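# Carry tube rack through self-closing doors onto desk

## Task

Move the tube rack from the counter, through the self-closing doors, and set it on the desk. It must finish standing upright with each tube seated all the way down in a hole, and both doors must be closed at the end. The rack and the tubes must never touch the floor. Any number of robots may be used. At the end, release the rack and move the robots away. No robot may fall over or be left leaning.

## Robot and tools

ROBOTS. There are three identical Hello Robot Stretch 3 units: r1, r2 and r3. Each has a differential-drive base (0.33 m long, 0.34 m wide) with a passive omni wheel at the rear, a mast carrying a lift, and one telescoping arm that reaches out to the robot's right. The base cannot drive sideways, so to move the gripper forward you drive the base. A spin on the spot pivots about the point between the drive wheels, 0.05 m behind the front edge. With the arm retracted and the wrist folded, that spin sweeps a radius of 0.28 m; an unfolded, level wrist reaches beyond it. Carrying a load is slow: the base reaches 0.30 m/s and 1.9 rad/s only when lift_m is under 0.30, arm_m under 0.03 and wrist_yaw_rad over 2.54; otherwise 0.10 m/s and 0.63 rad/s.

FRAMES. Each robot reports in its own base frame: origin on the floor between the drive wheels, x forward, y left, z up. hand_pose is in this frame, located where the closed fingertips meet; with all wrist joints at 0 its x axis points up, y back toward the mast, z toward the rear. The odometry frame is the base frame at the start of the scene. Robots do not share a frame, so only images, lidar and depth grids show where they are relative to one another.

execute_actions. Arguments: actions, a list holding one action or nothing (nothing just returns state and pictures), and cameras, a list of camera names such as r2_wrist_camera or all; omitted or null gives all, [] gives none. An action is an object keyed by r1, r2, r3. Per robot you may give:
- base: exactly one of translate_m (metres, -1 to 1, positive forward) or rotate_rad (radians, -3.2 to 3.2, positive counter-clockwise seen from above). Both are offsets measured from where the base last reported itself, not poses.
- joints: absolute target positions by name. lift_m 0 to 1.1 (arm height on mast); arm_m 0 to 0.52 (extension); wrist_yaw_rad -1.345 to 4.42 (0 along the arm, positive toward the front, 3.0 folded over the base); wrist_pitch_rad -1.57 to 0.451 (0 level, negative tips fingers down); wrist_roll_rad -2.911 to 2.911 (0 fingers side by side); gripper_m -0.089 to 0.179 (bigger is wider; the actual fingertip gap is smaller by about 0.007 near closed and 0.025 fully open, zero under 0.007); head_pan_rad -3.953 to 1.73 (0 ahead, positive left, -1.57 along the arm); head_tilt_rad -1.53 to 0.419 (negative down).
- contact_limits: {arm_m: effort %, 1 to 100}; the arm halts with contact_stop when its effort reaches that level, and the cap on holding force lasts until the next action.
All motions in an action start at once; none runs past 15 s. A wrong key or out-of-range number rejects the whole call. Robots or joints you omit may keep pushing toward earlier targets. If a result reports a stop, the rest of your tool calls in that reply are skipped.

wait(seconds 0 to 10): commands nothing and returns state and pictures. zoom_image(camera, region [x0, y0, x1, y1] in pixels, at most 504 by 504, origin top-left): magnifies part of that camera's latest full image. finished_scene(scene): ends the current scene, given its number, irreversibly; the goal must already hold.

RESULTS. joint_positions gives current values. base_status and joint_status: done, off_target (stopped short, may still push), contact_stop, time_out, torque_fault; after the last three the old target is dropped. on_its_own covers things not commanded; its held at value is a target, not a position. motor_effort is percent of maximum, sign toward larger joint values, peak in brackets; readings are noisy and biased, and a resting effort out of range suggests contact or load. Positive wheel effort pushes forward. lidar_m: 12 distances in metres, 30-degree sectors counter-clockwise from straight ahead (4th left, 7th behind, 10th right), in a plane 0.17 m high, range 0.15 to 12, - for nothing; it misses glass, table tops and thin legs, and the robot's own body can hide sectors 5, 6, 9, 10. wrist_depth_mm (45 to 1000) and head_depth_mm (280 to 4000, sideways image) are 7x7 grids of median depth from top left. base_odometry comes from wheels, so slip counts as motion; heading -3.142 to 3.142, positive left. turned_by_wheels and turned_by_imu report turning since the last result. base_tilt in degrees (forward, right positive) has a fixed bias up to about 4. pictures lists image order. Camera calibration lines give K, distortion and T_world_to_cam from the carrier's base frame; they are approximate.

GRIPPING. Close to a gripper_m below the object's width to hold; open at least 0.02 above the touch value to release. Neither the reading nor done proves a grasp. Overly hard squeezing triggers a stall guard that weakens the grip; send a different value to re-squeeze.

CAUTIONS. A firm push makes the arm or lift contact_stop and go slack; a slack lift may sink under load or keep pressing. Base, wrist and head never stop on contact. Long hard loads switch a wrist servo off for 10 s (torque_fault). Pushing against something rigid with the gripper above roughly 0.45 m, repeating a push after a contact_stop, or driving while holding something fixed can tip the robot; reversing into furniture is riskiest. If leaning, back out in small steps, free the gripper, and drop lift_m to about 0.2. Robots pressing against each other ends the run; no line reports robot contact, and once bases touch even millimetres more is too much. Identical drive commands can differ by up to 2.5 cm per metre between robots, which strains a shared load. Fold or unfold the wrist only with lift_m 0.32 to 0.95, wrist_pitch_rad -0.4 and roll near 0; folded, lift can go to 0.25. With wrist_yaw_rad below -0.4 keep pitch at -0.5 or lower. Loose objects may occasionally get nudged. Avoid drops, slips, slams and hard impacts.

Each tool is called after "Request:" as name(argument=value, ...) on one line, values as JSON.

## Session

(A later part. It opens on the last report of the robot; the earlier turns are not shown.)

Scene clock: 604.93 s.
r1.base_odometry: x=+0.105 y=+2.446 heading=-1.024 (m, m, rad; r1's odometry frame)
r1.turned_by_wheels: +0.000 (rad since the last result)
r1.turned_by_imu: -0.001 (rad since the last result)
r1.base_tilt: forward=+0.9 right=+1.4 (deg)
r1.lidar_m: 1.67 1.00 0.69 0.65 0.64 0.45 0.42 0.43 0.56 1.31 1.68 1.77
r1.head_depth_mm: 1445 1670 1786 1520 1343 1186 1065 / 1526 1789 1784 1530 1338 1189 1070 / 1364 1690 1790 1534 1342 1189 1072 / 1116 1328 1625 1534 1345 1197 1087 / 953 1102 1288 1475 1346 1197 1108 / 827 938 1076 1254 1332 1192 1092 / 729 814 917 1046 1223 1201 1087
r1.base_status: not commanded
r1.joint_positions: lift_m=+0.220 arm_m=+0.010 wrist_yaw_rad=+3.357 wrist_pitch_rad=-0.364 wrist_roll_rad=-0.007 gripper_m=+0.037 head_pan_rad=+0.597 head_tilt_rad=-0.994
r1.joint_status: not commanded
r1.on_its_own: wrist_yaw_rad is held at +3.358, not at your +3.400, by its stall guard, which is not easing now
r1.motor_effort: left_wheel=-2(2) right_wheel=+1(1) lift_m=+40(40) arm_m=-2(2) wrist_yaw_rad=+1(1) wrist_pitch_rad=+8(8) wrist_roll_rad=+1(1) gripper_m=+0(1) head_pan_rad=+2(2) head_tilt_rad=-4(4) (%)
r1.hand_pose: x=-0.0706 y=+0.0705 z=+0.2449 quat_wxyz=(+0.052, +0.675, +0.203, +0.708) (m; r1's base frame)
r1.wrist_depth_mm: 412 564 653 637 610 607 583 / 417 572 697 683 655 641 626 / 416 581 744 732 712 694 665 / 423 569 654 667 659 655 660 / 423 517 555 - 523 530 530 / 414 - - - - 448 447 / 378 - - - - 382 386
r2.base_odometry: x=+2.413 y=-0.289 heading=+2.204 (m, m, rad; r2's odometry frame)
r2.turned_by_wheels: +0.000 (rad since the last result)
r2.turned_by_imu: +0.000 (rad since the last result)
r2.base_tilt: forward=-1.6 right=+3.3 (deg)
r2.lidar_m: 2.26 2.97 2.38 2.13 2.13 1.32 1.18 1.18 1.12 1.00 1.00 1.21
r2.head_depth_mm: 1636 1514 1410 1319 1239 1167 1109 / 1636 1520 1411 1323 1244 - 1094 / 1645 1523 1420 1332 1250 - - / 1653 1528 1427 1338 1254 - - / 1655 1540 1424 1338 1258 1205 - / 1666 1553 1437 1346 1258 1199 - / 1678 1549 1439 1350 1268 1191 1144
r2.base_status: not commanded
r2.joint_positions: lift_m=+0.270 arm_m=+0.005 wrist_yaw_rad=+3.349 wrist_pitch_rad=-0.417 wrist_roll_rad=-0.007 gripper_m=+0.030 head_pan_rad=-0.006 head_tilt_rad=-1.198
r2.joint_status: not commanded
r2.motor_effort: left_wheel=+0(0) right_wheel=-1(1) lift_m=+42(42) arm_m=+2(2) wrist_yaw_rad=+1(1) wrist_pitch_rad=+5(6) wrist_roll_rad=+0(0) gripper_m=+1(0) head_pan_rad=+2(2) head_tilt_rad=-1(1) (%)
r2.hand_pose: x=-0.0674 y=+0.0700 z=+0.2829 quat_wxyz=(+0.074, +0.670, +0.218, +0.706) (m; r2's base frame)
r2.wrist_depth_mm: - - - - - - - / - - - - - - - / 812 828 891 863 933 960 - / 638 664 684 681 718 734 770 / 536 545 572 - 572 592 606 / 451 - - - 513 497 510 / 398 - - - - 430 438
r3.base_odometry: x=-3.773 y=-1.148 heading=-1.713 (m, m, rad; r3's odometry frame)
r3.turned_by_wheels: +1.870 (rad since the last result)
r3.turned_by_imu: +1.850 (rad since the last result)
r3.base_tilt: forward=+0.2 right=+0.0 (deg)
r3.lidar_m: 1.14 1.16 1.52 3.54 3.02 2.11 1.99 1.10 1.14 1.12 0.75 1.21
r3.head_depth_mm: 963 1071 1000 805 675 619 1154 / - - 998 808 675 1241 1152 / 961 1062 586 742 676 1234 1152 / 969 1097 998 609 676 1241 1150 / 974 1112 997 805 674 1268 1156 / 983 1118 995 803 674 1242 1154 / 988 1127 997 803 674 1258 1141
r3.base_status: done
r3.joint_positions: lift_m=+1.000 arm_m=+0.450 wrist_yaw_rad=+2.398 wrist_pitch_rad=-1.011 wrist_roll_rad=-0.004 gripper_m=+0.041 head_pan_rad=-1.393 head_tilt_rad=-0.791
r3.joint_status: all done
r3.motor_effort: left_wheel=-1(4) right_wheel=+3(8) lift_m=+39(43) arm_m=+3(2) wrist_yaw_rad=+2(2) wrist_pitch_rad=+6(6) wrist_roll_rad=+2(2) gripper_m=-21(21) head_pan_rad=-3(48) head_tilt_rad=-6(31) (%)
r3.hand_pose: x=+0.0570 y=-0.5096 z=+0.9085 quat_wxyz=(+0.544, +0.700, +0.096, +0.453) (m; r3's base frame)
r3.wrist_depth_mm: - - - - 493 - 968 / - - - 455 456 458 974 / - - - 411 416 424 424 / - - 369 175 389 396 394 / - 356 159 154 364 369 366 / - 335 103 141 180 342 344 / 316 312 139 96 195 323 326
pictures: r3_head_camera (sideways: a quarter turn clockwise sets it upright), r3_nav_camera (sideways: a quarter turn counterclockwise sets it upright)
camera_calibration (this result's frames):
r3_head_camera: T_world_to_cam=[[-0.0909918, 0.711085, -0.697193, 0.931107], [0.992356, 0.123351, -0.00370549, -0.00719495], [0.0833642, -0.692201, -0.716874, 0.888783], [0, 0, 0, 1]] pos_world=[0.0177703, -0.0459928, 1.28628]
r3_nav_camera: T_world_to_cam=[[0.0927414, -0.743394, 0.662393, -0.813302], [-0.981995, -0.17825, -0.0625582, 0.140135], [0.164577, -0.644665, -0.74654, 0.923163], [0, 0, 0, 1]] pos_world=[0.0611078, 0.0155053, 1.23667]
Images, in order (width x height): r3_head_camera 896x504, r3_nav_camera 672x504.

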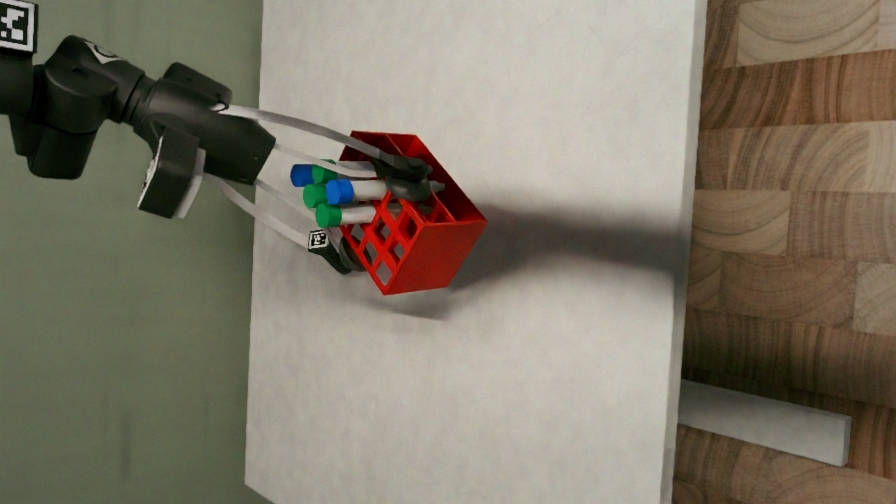

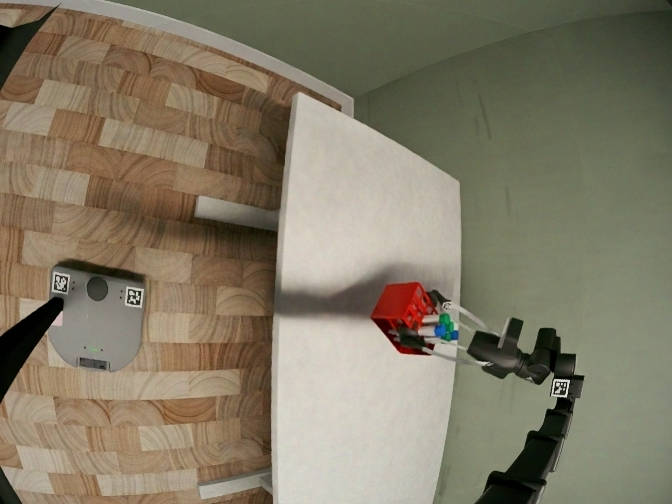

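Request:
execute_actions(actions=[{"r3":{"joints":{"lift_m":0.882}}}], cameras=[])

Request:
execute_actions(actions=[{"r3":{"joints":{"gripper_m":0.175}}}], cameras=[])

Request:
execute_actions(actions=[{"r3":{"joints":{"lift_m":1.05}}}], cameras=[])

Request:
execute_actions(actions=[{"r3":{"joints":{"arm_m":0.0}}}], cameras=["r3_head_camera"])

Scene clock: 607.47 s.
r1.base_odometry: x=+0.105 y=+2.446 heading=-1.024 (m, m, rad; r1's odometry frame)
r1.turned_by_wheels: +0.000 (rad since the last result)
r1.turned_by_imu: +0.000 (rad since the last result)
r1.base_tilt: forward=+1.0 right=+1.4 (deg)
r1.lidar_m: 1.66 1.00 0.69 0.65 0.64 0.45 0.42 0.43 0.56 1.30 1.68 1.77
r1.head_depth_mm: 1451 1683 1787 1524 1333 1186 1066 / 1531 1786 1785 1531 1336 1191 1070 / 1362 1682 1781 1529 1337 1195 1073 / 1115 1325 1626 1527 1347 1195 1089 / 953 1102 1294 1483 1343 1197 1103 / 827 936 1072 1253 1334 1195 1092 / 731 814 915 1048 1219 1201 1084
r1.base_status: not commanded
r1.joint_positions: lift_m=+0.220 arm_m=+0.010 wrist_yaw_rad=+3.357 wrist_pitch_rad=-0.364 wrist_roll_rad=-0.007 gripper_m=+0.037 head_pan_rad=+0.597 head_tilt_rad=-0.994
r1.joint_status: not commanded
r1.on_its_own: wrist_yaw_rad is held at +3.358, not at your +3.400, by its stall guard, which is not easing now
r1.motor_effort: left_wheel=-2(2) right_wheel=+1(1) lift_m=+40(40) arm_m=-2(2) wrist_yaw_rad=+1(0) wrist_pitch_rad=+8(8) wrist_roll_rad=+1(1) gripper_m=+0(0) head_pan_rad=+2(1) head_tilt_rad=-3(4) (%)
r1.hand_pose: x=-0.0706 y=+0.0705 z=+0.2449 quat_wxyz=(+0.052, +0.675, +0.203, +0.708) (m; r1's base frame)
r1.wrist_depth_mm: 411 563 650 635 614 599 587 / 418 565 696 694 659 637 617 / 418 577 734 739 715 690 682 / 423 568 663 662 662 661 657 / 418 512 550 - 537 534 534 / 409 - - - - 448 447 / 380 - - - - 384 383
r2.base_odometry: x=+2.413 y=-0.289 heading=+2.204 (m, m, rad; r2's odometry frame)
r2.turned_by_wheels: +0.000 (rad since the last result)
r2.turned_by_imu: +0.000 (rad since the last result)
r2.base_tilt: forward=-1.6 right=+3.3 (deg)
r2.lidar_m: 2.26 2.97 2.38 2.13 2.13 1.32 1.18 1.18 1.11 1.00 1.00 1.21
r2.head_depth_mm: 1632 1511 1408 1326 1242 1169 1114 / 1641 1522 1418 1322 1243 - 1095 / 1647 1524 1422 1328 1254 - - / 1652 1536 1432 1332 1249 - - / 1667 1533 1432 1338 1252 1204 - / 1667 1537 1436 1342 1264 1198 - / 1670 1543 1437 1346 1266 1193 1147
r2.base_status: not commanded
r2.joint_positions: lift_m=+0.270 arm_m=+0.005 wrist_yaw_rad=+3.349 wrist_pitch_rad=-0.417 wrist_roll_rad=-0.007 gripper_m=+0.030 head_pan_rad=-0.006 head_tilt_rad=-1.198
r2.joint_status: not commanded
r2.motor_effort: left_wheel=+0(0) right_wheel=-2(1) lift_m=+43(42) arm_m=+2(2) wrist_yaw_rad=+1(1) wrist_pitch_rad=+5(6) wrist_roll_rad=+0(0) gripper_m=-1(1) head_pan_rad=+3(2) head_tilt_rad=-1(1) (%)
r2.hand_pose: x=-0.0674 y=+0.0700 z=+0.2829 quat_wxyz=(+0.074, +0.670, +0.218, +0.706) (m; r2's base frame)
r2.wrist_depth_mm: - - - - - - - / - - - - - - - / 805 826 877 892 943 975 - / 649 659 666 682 722 740 766 / 531 546 569 - 583 595 623 / 452 - - - 510 496 523 / 394 - - - - 430 440
r3.base_odometry: x=-3.773 y=-1.148 heading=-1.713 (m, m, rad; r3's odometry frame)
r3.turned_by_wheels: +0.000 (rad since the last result)
r3.turned_by_imu: +0.001 (rad since the last result)
r3.base_tilt: forward=+0.1 right=+0.1 (deg)
r3.lidar_m: 1.14 1.17 1.51 3.52 3.04 2.11 1.99 1.10 1.15 1.12 0.75 1.21
r3.head_depth_mm: 944 1111 999 806 675 618 1152 / 952 - 952 808 676 1238 1150 / 960 1073 1068 697 675 1242 1147 / 969 1098 991 733 660 1238 1153 / 976 1107 995 805 673 1256 1149 / 977 1114 996 804 675 1242 1153 / 987 1123 996 806 674 1260 1134
r3.base_status: not commanded
r3.joint_positions: lift_m=+0.882 arm_m=+0.450 wrist_yaw_rad=+2.398 wrist_pitch_rad=-1.011 wrist_roll_rad=-0.004 gripper_m=+0.041 head_pan_rad=-1.393 head_tilt_rad=-0.791
r3.joint_status: all done
r3.motor_effort: left_wheel=-1(1) right_wheel=+2(2) lift_m=+27(33) arm_m=+3(2) wrist_yaw_rad=+2(2) wrist_pitch_rad=+6(6) wrist_roll_rad=+2(2) gripper_m=-21(21) head_pan_rad=-3(4) head_tilt_rad=-6(6) (%)
r3.hand_pose: x=+0.0570 y=-0.5096 z=+0.7909 quat_wxyz=(+0.544, +0.700, +0.096, +0.453) (m; r3's base frame)
r3.wrist_depth_mm: - - - 327 325 328 334 / - - 302 300 303 303 307 / - - 273 276 278 279 283 / - 253 246 176 258 261 262 / 236 236 159 154 242 244 244 / 220 221 102 142 180 228 229 / 207 208 140 96 193 215 217
pictures: none
No camera images: the call's "cameras" was empty. Leave "cameras" out to get every camera's image.

Scene clock: 609.30 s.
r1.base_odometry: x=+0.105 y=+2.446 heading=-1.024 (m, m, rad; r1's odometry frame)
r1.turned_by_wheels: +0.000 (rad since the last result)
r1.turned_by_imu: +0.000 (rad since the last result)
r1.base_tilt: forward=+0.9 right=+1.4 (deg)
r1.lidar_m: 1.66 1.00 0.69 0.65 0.65 0.45 0.42 0.43 0.56 1.30 1.69 1.77
r1.head_depth_mm: 1444 1670 1765 1533 1336 1185 1067 / 1524 1796 1784 1533 1340 1192 1073 / 1375 1690 1795 1535 1340 1195 1071 / 1110 1329 1614 1547 1351 1196 1088 / 952 1103 1290 1474 1349 1191 1108 / 827 938 1075 1250 1332 1192 1088 / 730 814 915 1046 1220 1201 1080
r1.base_status: not commanded
r1.joint_positions: lift_m=+0.220 arm_m=+0.010 wrist_yaw_rad=+3.357 wrist_pitch_rad=-0.364 wrist_roll_rad=-0.007 gripper_m=+0.037 head_pan_rad=+0.597 head_tilt_rad=-0.994
r1.joint_status: not commanded
r1.on_its_own: wrist_yaw_rad is held at +3.358, not at your +3.400, by its stall guard, which is not easing now
r1.motor_effort: left_wheel=-3(2) right_wheel=+1(1) lift_m=+40(40) arm_m=-2(2) wrist_yaw_rad=+0(1) wrist_pitch_rad=+8(8) wrist_roll_rad=+1(1) gripper_m=+0(0) head_pan_rad=+2(1) head_tilt_rad=-3(4) (%)
r1.hand_pose: x=-0.0706 y=+0.0705 z=+0.2449 quat_wxyz=(+0.052, +0.675, +0.203, +0.708) (m; r1's base frame)
r1.wrist_depth_mm: 413 565 648 634 601 600 584 / 417 572 695 682 653 642 629 / 419 578 746 736 711 684 681 / 426 565 653 663 652 646 665 / 418 517 553 - 534 533 531 / 412 - - - - 448 443 / 382 - - - - 383 383
r2.base_odometry: x=+2.413 y=-0.289 heading=+2.204 (m, m, rad; r2's odometry frame)
r2.turned_by_wheels: +0.000 (rad since the last result)
r2.turned_by_imu: +0.000 (rad since the last result)
r2.base_tilt: forward=-1.6 right=+3.2 (deg)
r2.lidar_m: 2.26 2.97 2.38 2.13 2.13 1.32 1.18 1.19 1.12 1.00 1.00 1.20
r2.head_depth_mm: 1632 1511 1409 1325 1239 1173 1109 / 1634 1517 1420 1321 1248 - 1091 / 1646 1529 1421 1323 1249 - - / 1653 1534 1423 1335 1256 - - / 1656 1536 1428 1335 1252 1208 - / 1663 1541 1433 1344 1261 1194 - / 1666 1545 1442 1346 1265 1190 1143
r2.base_status: not commanded
r2.joint_positions: lift_m=+0.270 arm_m=+0.005 wrist_yaw_rad=+3.349 wrist_pitch_rad=-0.417 wrist_roll_rad=-0.007 gripper_m=+0.030 head_pan_rad=-0.006 head_tilt_rad=-1.198
r2.joint_status: not commanded
r2.motor_effort: left_wheel=+0(0) right_wheel=-2(2) lift_m=+42(42) arm_m=+2(2) wrist_yaw_rad=+1(1) wrist_pitch_rad=+5(6) wrist_roll_rad=+0(1) gripper_m=+1(0) head_pan_rad=+2(2) head_tilt_rad=-1(0) (%)
r2.hand_pose: x=-0.0674 y=+0.0700 z=+0.2829 quat_wxyz=(+0.074, +0.670, +0.218, +0.706) (m; r2's base frame)
r2.wrist_depth_mm: - - - - - - - / - - - - - - - / 811 847 864 869 908 1000 - / 639 650 688 687 730 743 770 / 532 536 581 - 591 596 623 / 456 - - - 505 495 504 / 397 - - - - 428 434
r3.base_odometry: x=-3.773 y=-1.148 heading=-1.713 (m, m, rad; r3's odometry frame)
r3.turned_by_wheels: +0.000 (rad since the last result)
r3.turned_by_imu: +0.001 (rad since the last result)
r3.base_tilt: forward=+0.1 right=+0.1 (deg)
r3.lidar_m: 1.14 1.17 1.52 3.51 3.05 2.12 1.99 1.10 1.15 1.12 0.75 1.21
r3.head_depth_mm: 944 1114 997 805 676 619 1154 / 955 - 963 805 677 1241 1151 / 962 1070 1067 684 677 1242 1153 / 969 1097 994 772 657 1238 1151 / 975 1114 995 806 675 1262 1149 / 980 1113 996 804 676 1238 1150 / 990 1122 996 802 673 1265 1140
r3.base_status: not commanded
r3.joint_positions: lift_m=+0.882 arm_m=+0.450 wrist_yaw_rad=+2.398 wrist_pitch_rad=-1.011 wrist_roll_rad=-0.004 gripper_m=+0.175 head_pan_rad=-1.393 head_tilt_rad=-0.791
r3.joint_status: all done
r3.motor_effort: left_wheel=-1(1) right_wheel=+2(3) lift_m=+28(28) arm_m=+3(3) wrist_yaw_rad=+2(2) wrist_pitch_rad=+5(6) wrist_roll_rad=+2(2) gripper_m=+1(94) head_pan_rad=-3(3) head_tilt_rad=-6(6) (%)
r3.hand_pose: x=+0.0571 y=-0.5095 z=+0.7910 quat_wxyz=(+0.544, +0.700, +0.095, +0.453) (m; r3's base frame)
r3.wrist_depth_mm: - - - 325 331 333 333 / - - 301 297 302 303 307 / - - 273 278 278 282 285 / - 251 247 186 260 261 264 / 238 236 231 162 242 246 247 / 224 222 137 150 224 228 230 / - 208 146 102 209 213 215
pictures: none
No camera images: the call's "cameras" was empty. Leave "cameras" out to get every camera's image.

Scene clock: 611.67 s.
r1.base_odometry: x=+0.105 y=+2.446 heading=-1.024 (m, m, rad; r1's odometry frame)
r1.turned_by_wheels: +0.000 (rad since the last result)
r1.turned_by_imu: +0.000 (rad since the last result)
r1.base_tilt: forward=+1.0 right=+1.3 (deg)
r1.lidar_m: 1.66 1.00 0.69 0.65 0.65 0.45 0.42 0.43 0.56 1.30 1.68 1.77
r1.head_depth_mm: 1448 1681 1766 1521 1328 1183 1067 / 1529 1788 1794 1529 1335 1191 1069 / 1368 1685 1781 1529 1346 1188 1070 / 1119 1326 1625 1525 1344 1192 1091 / 953 1099 1291 1480 1340 1193 1104 / 829 935 1074 1255 1328 1198 1095 / 731 814 920 1045 1216 1203 1084
r1.base_status: not commanded
r1.joint_positions: lift_m=+0.220 arm_m=+0.010 wrist_yaw_rad=+3.357 wrist_pitch_rad=-0.364 wrist_roll_rad=-0.007 gripper_m=+0.037 head_pan_rad=+0.597 head_tilt_rad=-0.994
r1.joint_status: not commanded
r1.on_its_own: wrist_yaw_rad is held at +3.358, not at your +3.400, by its stall guard, which is not easing now
r1.motor_effort: left_wheel=-1(2) right_wheel=+1(1) lift_m=+40(40) arm_m=-2(2) wrist_yaw_rad=+1(1) wrist_pitch_rad=+8(8) wrist_roll_rad=+0(0) gripper_m=+0(0) head_pan_rad=+2(1) head_tilt_rad=-3(4) (%)
r1.hand_pose: x=-0.0706 y=+0.0705 z=+0.2449 quat_wxyz=(+0.052, +0.675, +0.203, +0.708) (m; r1's base frame)
r1.wrist_depth_mm: 411 563 649 638 609 596 593 / 419 569 696 683 654 639 631 / 422 577 734 730 701 692 673 / 420 559 650 671 655 660 652 / 419 517 548 - 532 531 533 / 410 - - - - 442 442 / 379 - - - - 383 380
r2.base_odometry: x=+2.413 y=-0.289 heading=+2.204 (m, m, rad; r2's odometry frame)
r2.turned_by_wheels: +0.000 (rad since the last result)
r2.turned_by_imu: +0.000 (rad since the last result)
r2.base_tilt: forward=-1.6 right=+3.2 (deg)
r2.lidar_m: 2.26 2.97 2.39 2.13 2.13 1.32 1.18 1.18 1.12 1.00 1.00 1.20
r2.head_depth_mm: 1623 1510 1404 1323 1242 1173 1110 / 1632 1514 1414 1321 1247 - 1097 / 1645 1522 1420 1326 1252 - - / 1648 1527 1431 1331 1252 - - / 1666 1543 1433 1340 1257 1207 - / 1668 1544 1432 1335 1259 1191 - / 1671 1539 1441 1346 1266 1193 1142
r2.base_status: not commanded
r2.joint_positions: lift_m=+0.270 arm_m=+0.005 wrist_yaw_rad=+3.349 wrist_pitch_rad=-0.417 wrist_roll_rad=-0.007 gripper_m=+0.030 head_pan_rad=-0.006 head_tilt_rad=-1.198
r2.joint_status: not commanded
r2.motor_effort: left_wheel=+0(0) right_wheel=-1(1) lift_m=+42(42) arm_m=+2(2) wrist_yaw_rad=+1(1) wrist_pitch_rad=+6(6) wrist_roll_rad=+0(1) gripper_m=+0(0) head_pan_rad=+2(2) head_tilt_rad=-2(2) (%)
r2.hand_pose: x=-0.0674 y=+0.0700 z=+0.2829 quat_wxyz=(+0.074, +0.670, +0.218, +0.706) (m; r2's base frame)
r2.wrist_depth_mm: - - - - - - - / - - - - - - - / 790 818 860 854 945 953 - / 640 663 672 679 733 743 780 / 536 542 572 - 608 595 606 / 455 - - - 509 494 510 / 398 - - - - 435 443
r3.base_odometry: x=-3.773 y=-1.148 heading=-1.713 (m, m, rad; r3's odometry frame)
r3.turned_by_wheels: +0.000 (rad since the last result)
r3.turned_by_imu: +0.001 (rad since the last result)
r3.base_tilt: forward=+0.2 right=+0.0 (deg)
r3.lidar_m: 1.14 1.16 1.51 3.54 3.03 2.11 1.99 1.10 1.14 1.12 0.75 1.21
r3.head_depth_mm: 960 1075 1003 806 676 617 1149 / - 1121 1029 804 675 1244 1165 / 941 1111 998 699 674 1241 1151 / 967 1073 996 807 659 1240 1158 / 976 1102 999 806 675 1257 1152 / 984 1113 994 805 674 1240 1157 / 990 1126 993 804 676 1258 1140
r3.base_status: not commanded
r3.joint_positions: lift_m=+1.050 arm_m=+0.450 wrist_yaw_rad=+2.398 wrist_pitch_rad=-1.011 wrist_roll_rad=-0.004 gripper_m=+0.175 head_pan_rad=-1.393 head_tilt_rad=-0.791
r3.joint_status: all done
r3.motor_effort: left_wheel=-1(1) right_wheel=+3(2) lift_m=+38(39) arm_m=+2(2) wrist_yaw_rad=+1(2) wrist_pitch_rad=+5(5) wrist_roll_rad=+2(2) gripper_m=+0(0) head_pan_rad=-4(3) head_tilt_rad=-6(6) (%)
r3.hand_pose: x=+0.0571 y=-0.5095 z=+0.9586 quat_wxyz=(+0.544, +0.700, +0.095, +0.453) (m; r3's base frame)
r3.wrist_depth_mm: - - - - - - 967 / - - - - 517 524 - / - - - 475 482 486 493 / - - 447 442 445 448 453 / - 409 409 415 416 423 420 / - 381 383 323 392 390 399 / 352 354 361 293 365 366 375
pictures: none
No camera images: the call's "cameras" was empty. Leave "cameras" out to get every camera's image.

Scene clock: 616.17 s.
r1.base_odometry: x=+0.105 y=+2.446 heading=-1.024 (m, m, rad; r1's odometry frame)
r1.turned_by_wheels: +0.000 (rad since the last result)
r1.turned_by_imu: -0.001 (rad since the last result)
r1.base_tilt: forward=+0.9 right=+1.3 (deg)
r1.lidar_m: 1.66 1.00 0.69 0.65 0.65 0.45 0.42 0.43 0.56 1.31 1.68 1.76
r1.head_depth_mm: 1444 1678 1777 1530 1335 1190 1066 / 1525 1778 1787 1530 1339 1194 1068 / 1369 1682 1794 1527 1337 1193 1073 / 1116 1321 1617 1534 1340 1196 1090 / 955 1102 1294 1482 1346 1196 1107 / 829 935 1072 1254 1333 1196 1092 / 730 817 916 1046 1214 1196 1086
r1.base_status: not commanded
r1.joint_positions: lift_m=+0.220 arm_m=+0.010 wrist_yaw_rad=+3.357 wrist_pitch_rad=-0.364 wrist_roll_rad=-0.007 gripper_m=+0.037 head_pan_rad=+0.597 head_tilt_rad=-0.994
r1.joint_status: not commanded
r1.on_its_own: wrist_yaw_rad is held at +3.358, not at your +3.400, by its stall guard, which is not easing now
r1.motor_effort: left_wheel=-2(2) right_wheel=+1(1) lift_m=+40(40) arm_m=-2(2) wrist_yaw_rad=+1(2) wrist_pitch_rad=+8(8) wrist_roll_rad=+0(1) gripper_m=+0(0) head_pan_rad=+1(1) head_tilt_rad=-3(2) (%)
r1.hand_pose: x=-0.0706 y=+0.0705 z=+0.2449 quat_wxyz=(+0.052, +0.675, +0.203, +0.708) (m; r1's base frame)
r1.wrist_depth_mm: 412 563 647 632 605 595 584 / 417 572 686 685 666 640 624 / 415 583 742 727 711 692 667 / 427 567 657 653 668 662 664 / 419 520 541 - 532 529 533 / 409 - - - - 443 446 / 381 - - - - 385 384
r2.base_odometry: x=+2.413 y=-0.289 heading=+2.204 (m, m, rad; r2's odometry frame)
r2.turned_by_wheels: +0.000 (rad since the last result)
r2.turned_by_imu: +0.000 (rad since the last result)
r2.base_tilt: forward=-1.6 right=+3.2 (deg)
r2.lidar_m: 2.27 2.97 2.38 2.13 2.13 1.32 1.18 1.18 1.11 1.00 1.00 1.21
r2.head_depth_mm: 1633 1515 1406 1318 1241 1171 1108 / 1631 1516 1415 1327 1249 - 1093 / 1638 1527 1422 1325 1254 - - / 1647 1535 1420 1334 1250 - - / 1658 1545 1431 1344 1260 1208 - / 1665 1540 1440 1340 1262 1195 - / 1675 1556 1441 1351 1261 1193 1146
r2.base_status: not commanded
r2.joint_positions: lift_m=+0.270 arm_m=+0.005 wrist_yaw_rad=+3.349 wrist_pitch_rad=-0.417 wrist_roll_rad=-0.007 gripper_m=+0.030 head_pan_rad=-0.006 head_tilt_rad=-1.198
r2.joint_status: not commanded
r2.motor_effort: left_wheel=+0(0) right_wheel=-1(1) lift_m=+41(42) arm_m=+2(2) wrist_yaw_rad=+1(1) wrist_pitch_rad=+6(5) wrist_roll_rad=+1(1) gripper_m=+0(0) head_pan_rad=+2(2) head_tilt_rad=-1(1) (%)
r2.hand_pose: x=-0.0674 y=+0.0700 z=+0.2829 quat_wxyz=(+0.074, +0.670, +0.218, +0.706) (m; r2's base frame)
r2.wrist_depth_mm: - - - - - - - / - - - - - - - / 809 817 839 878 943 971 996 / 632 655 675 691 717 743 755 / 522 540 576 - 591 600 616 / 453 - - - 513 503 507 / 394 - - - - 432 443
r3.base_odometry: x=-3.773 y=-1.148 heading=-1.713 (m, m, rad; r3's odometry frame)
r3.turned_by_wheels: +0.000 (rad since the last result)
r3.turned_by_imu: +0.001 (rad since the last result)
r3.base_tilt: forward=+0.1 right=+0.1 (deg)
r3.lidar_m: 1.14 1.17 1.52 3.52 3.03 2.11 1.99 1.10 1.15 1.12 0.75 1.21
r3.head_depth_mm: 931 - - - - - 1143 / 952 1042 - - - - - / 961 1074 - 678 692 - - / 969 1091 - 773 660 - - / 975 1105 990 806 675 - - / 982 1116 994 806 675 618 - / 991 1124 992 805 675 1267 1113
r3.base_status: not commanded
r3.joint_positions: lift_m=+1.050 arm_m=+0.000 wrist_yaw_rad=+2.398 wrist_pitch_rad=-1.011 wrist_roll_rad=-0.004 gripper_m=+0.175 head_pan_rad=-1.393 head_tilt_rad=-0.791
r3.joint_status: all done
r3.motor_effort: left_wheel=-1(1) right_wheel=+2(3) lift_m=+38(38) arm_m=-5(2) wrist_yaw_rad=+1(2) wrist_pitch_rad=+5(5) wrist_roll_rad=+2(2) gripper_m=+1(1) head_pan_rad=-2(3) head_tilt_rad=-6(6) (%)
r3.hand_pose: x=+0.0571 y=-0.0603 z=+0.9586 quat_wxyz=(+0.544, +0.700, +0.095, +0.453) (m; r3's base frame)
r3.wrist_depth_mm: - - - - - - 946 / - - - - - - - / - - - - - - - / - - - - - - - / - - - - - - - / - - - - - - 404 / - - - - - - 381
pictures: r3_head_camera (sideways: a quarter turn clockwise sets it upright)
camera_calibration (this result's frames):
r3_head_camera: T_world_to_cam=[[-0.0909914, 0.711087, -0.697192, 0.931105], [0.992356, 0.12335, -0.00370559, -0.00719482], [0.0833634, -0.6922, -0.716875, 0.888784], [0, 0, 0, 1]] pos_world=[0.0177703, -0.0459928, 1.28628]
Images, in order (width x height): r3_head_camera 896x504.

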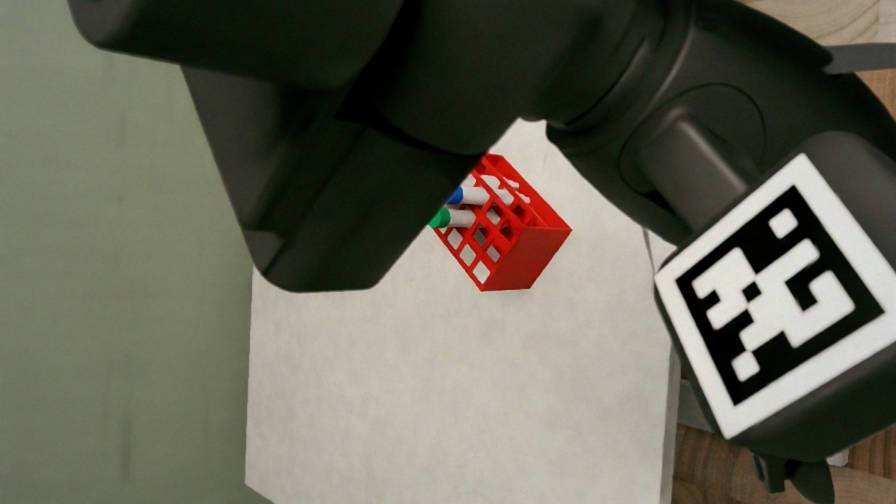

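Tube tops were level in earlier views.

Request:
finished_scene(scene=1)

The scene is finished: the task was done.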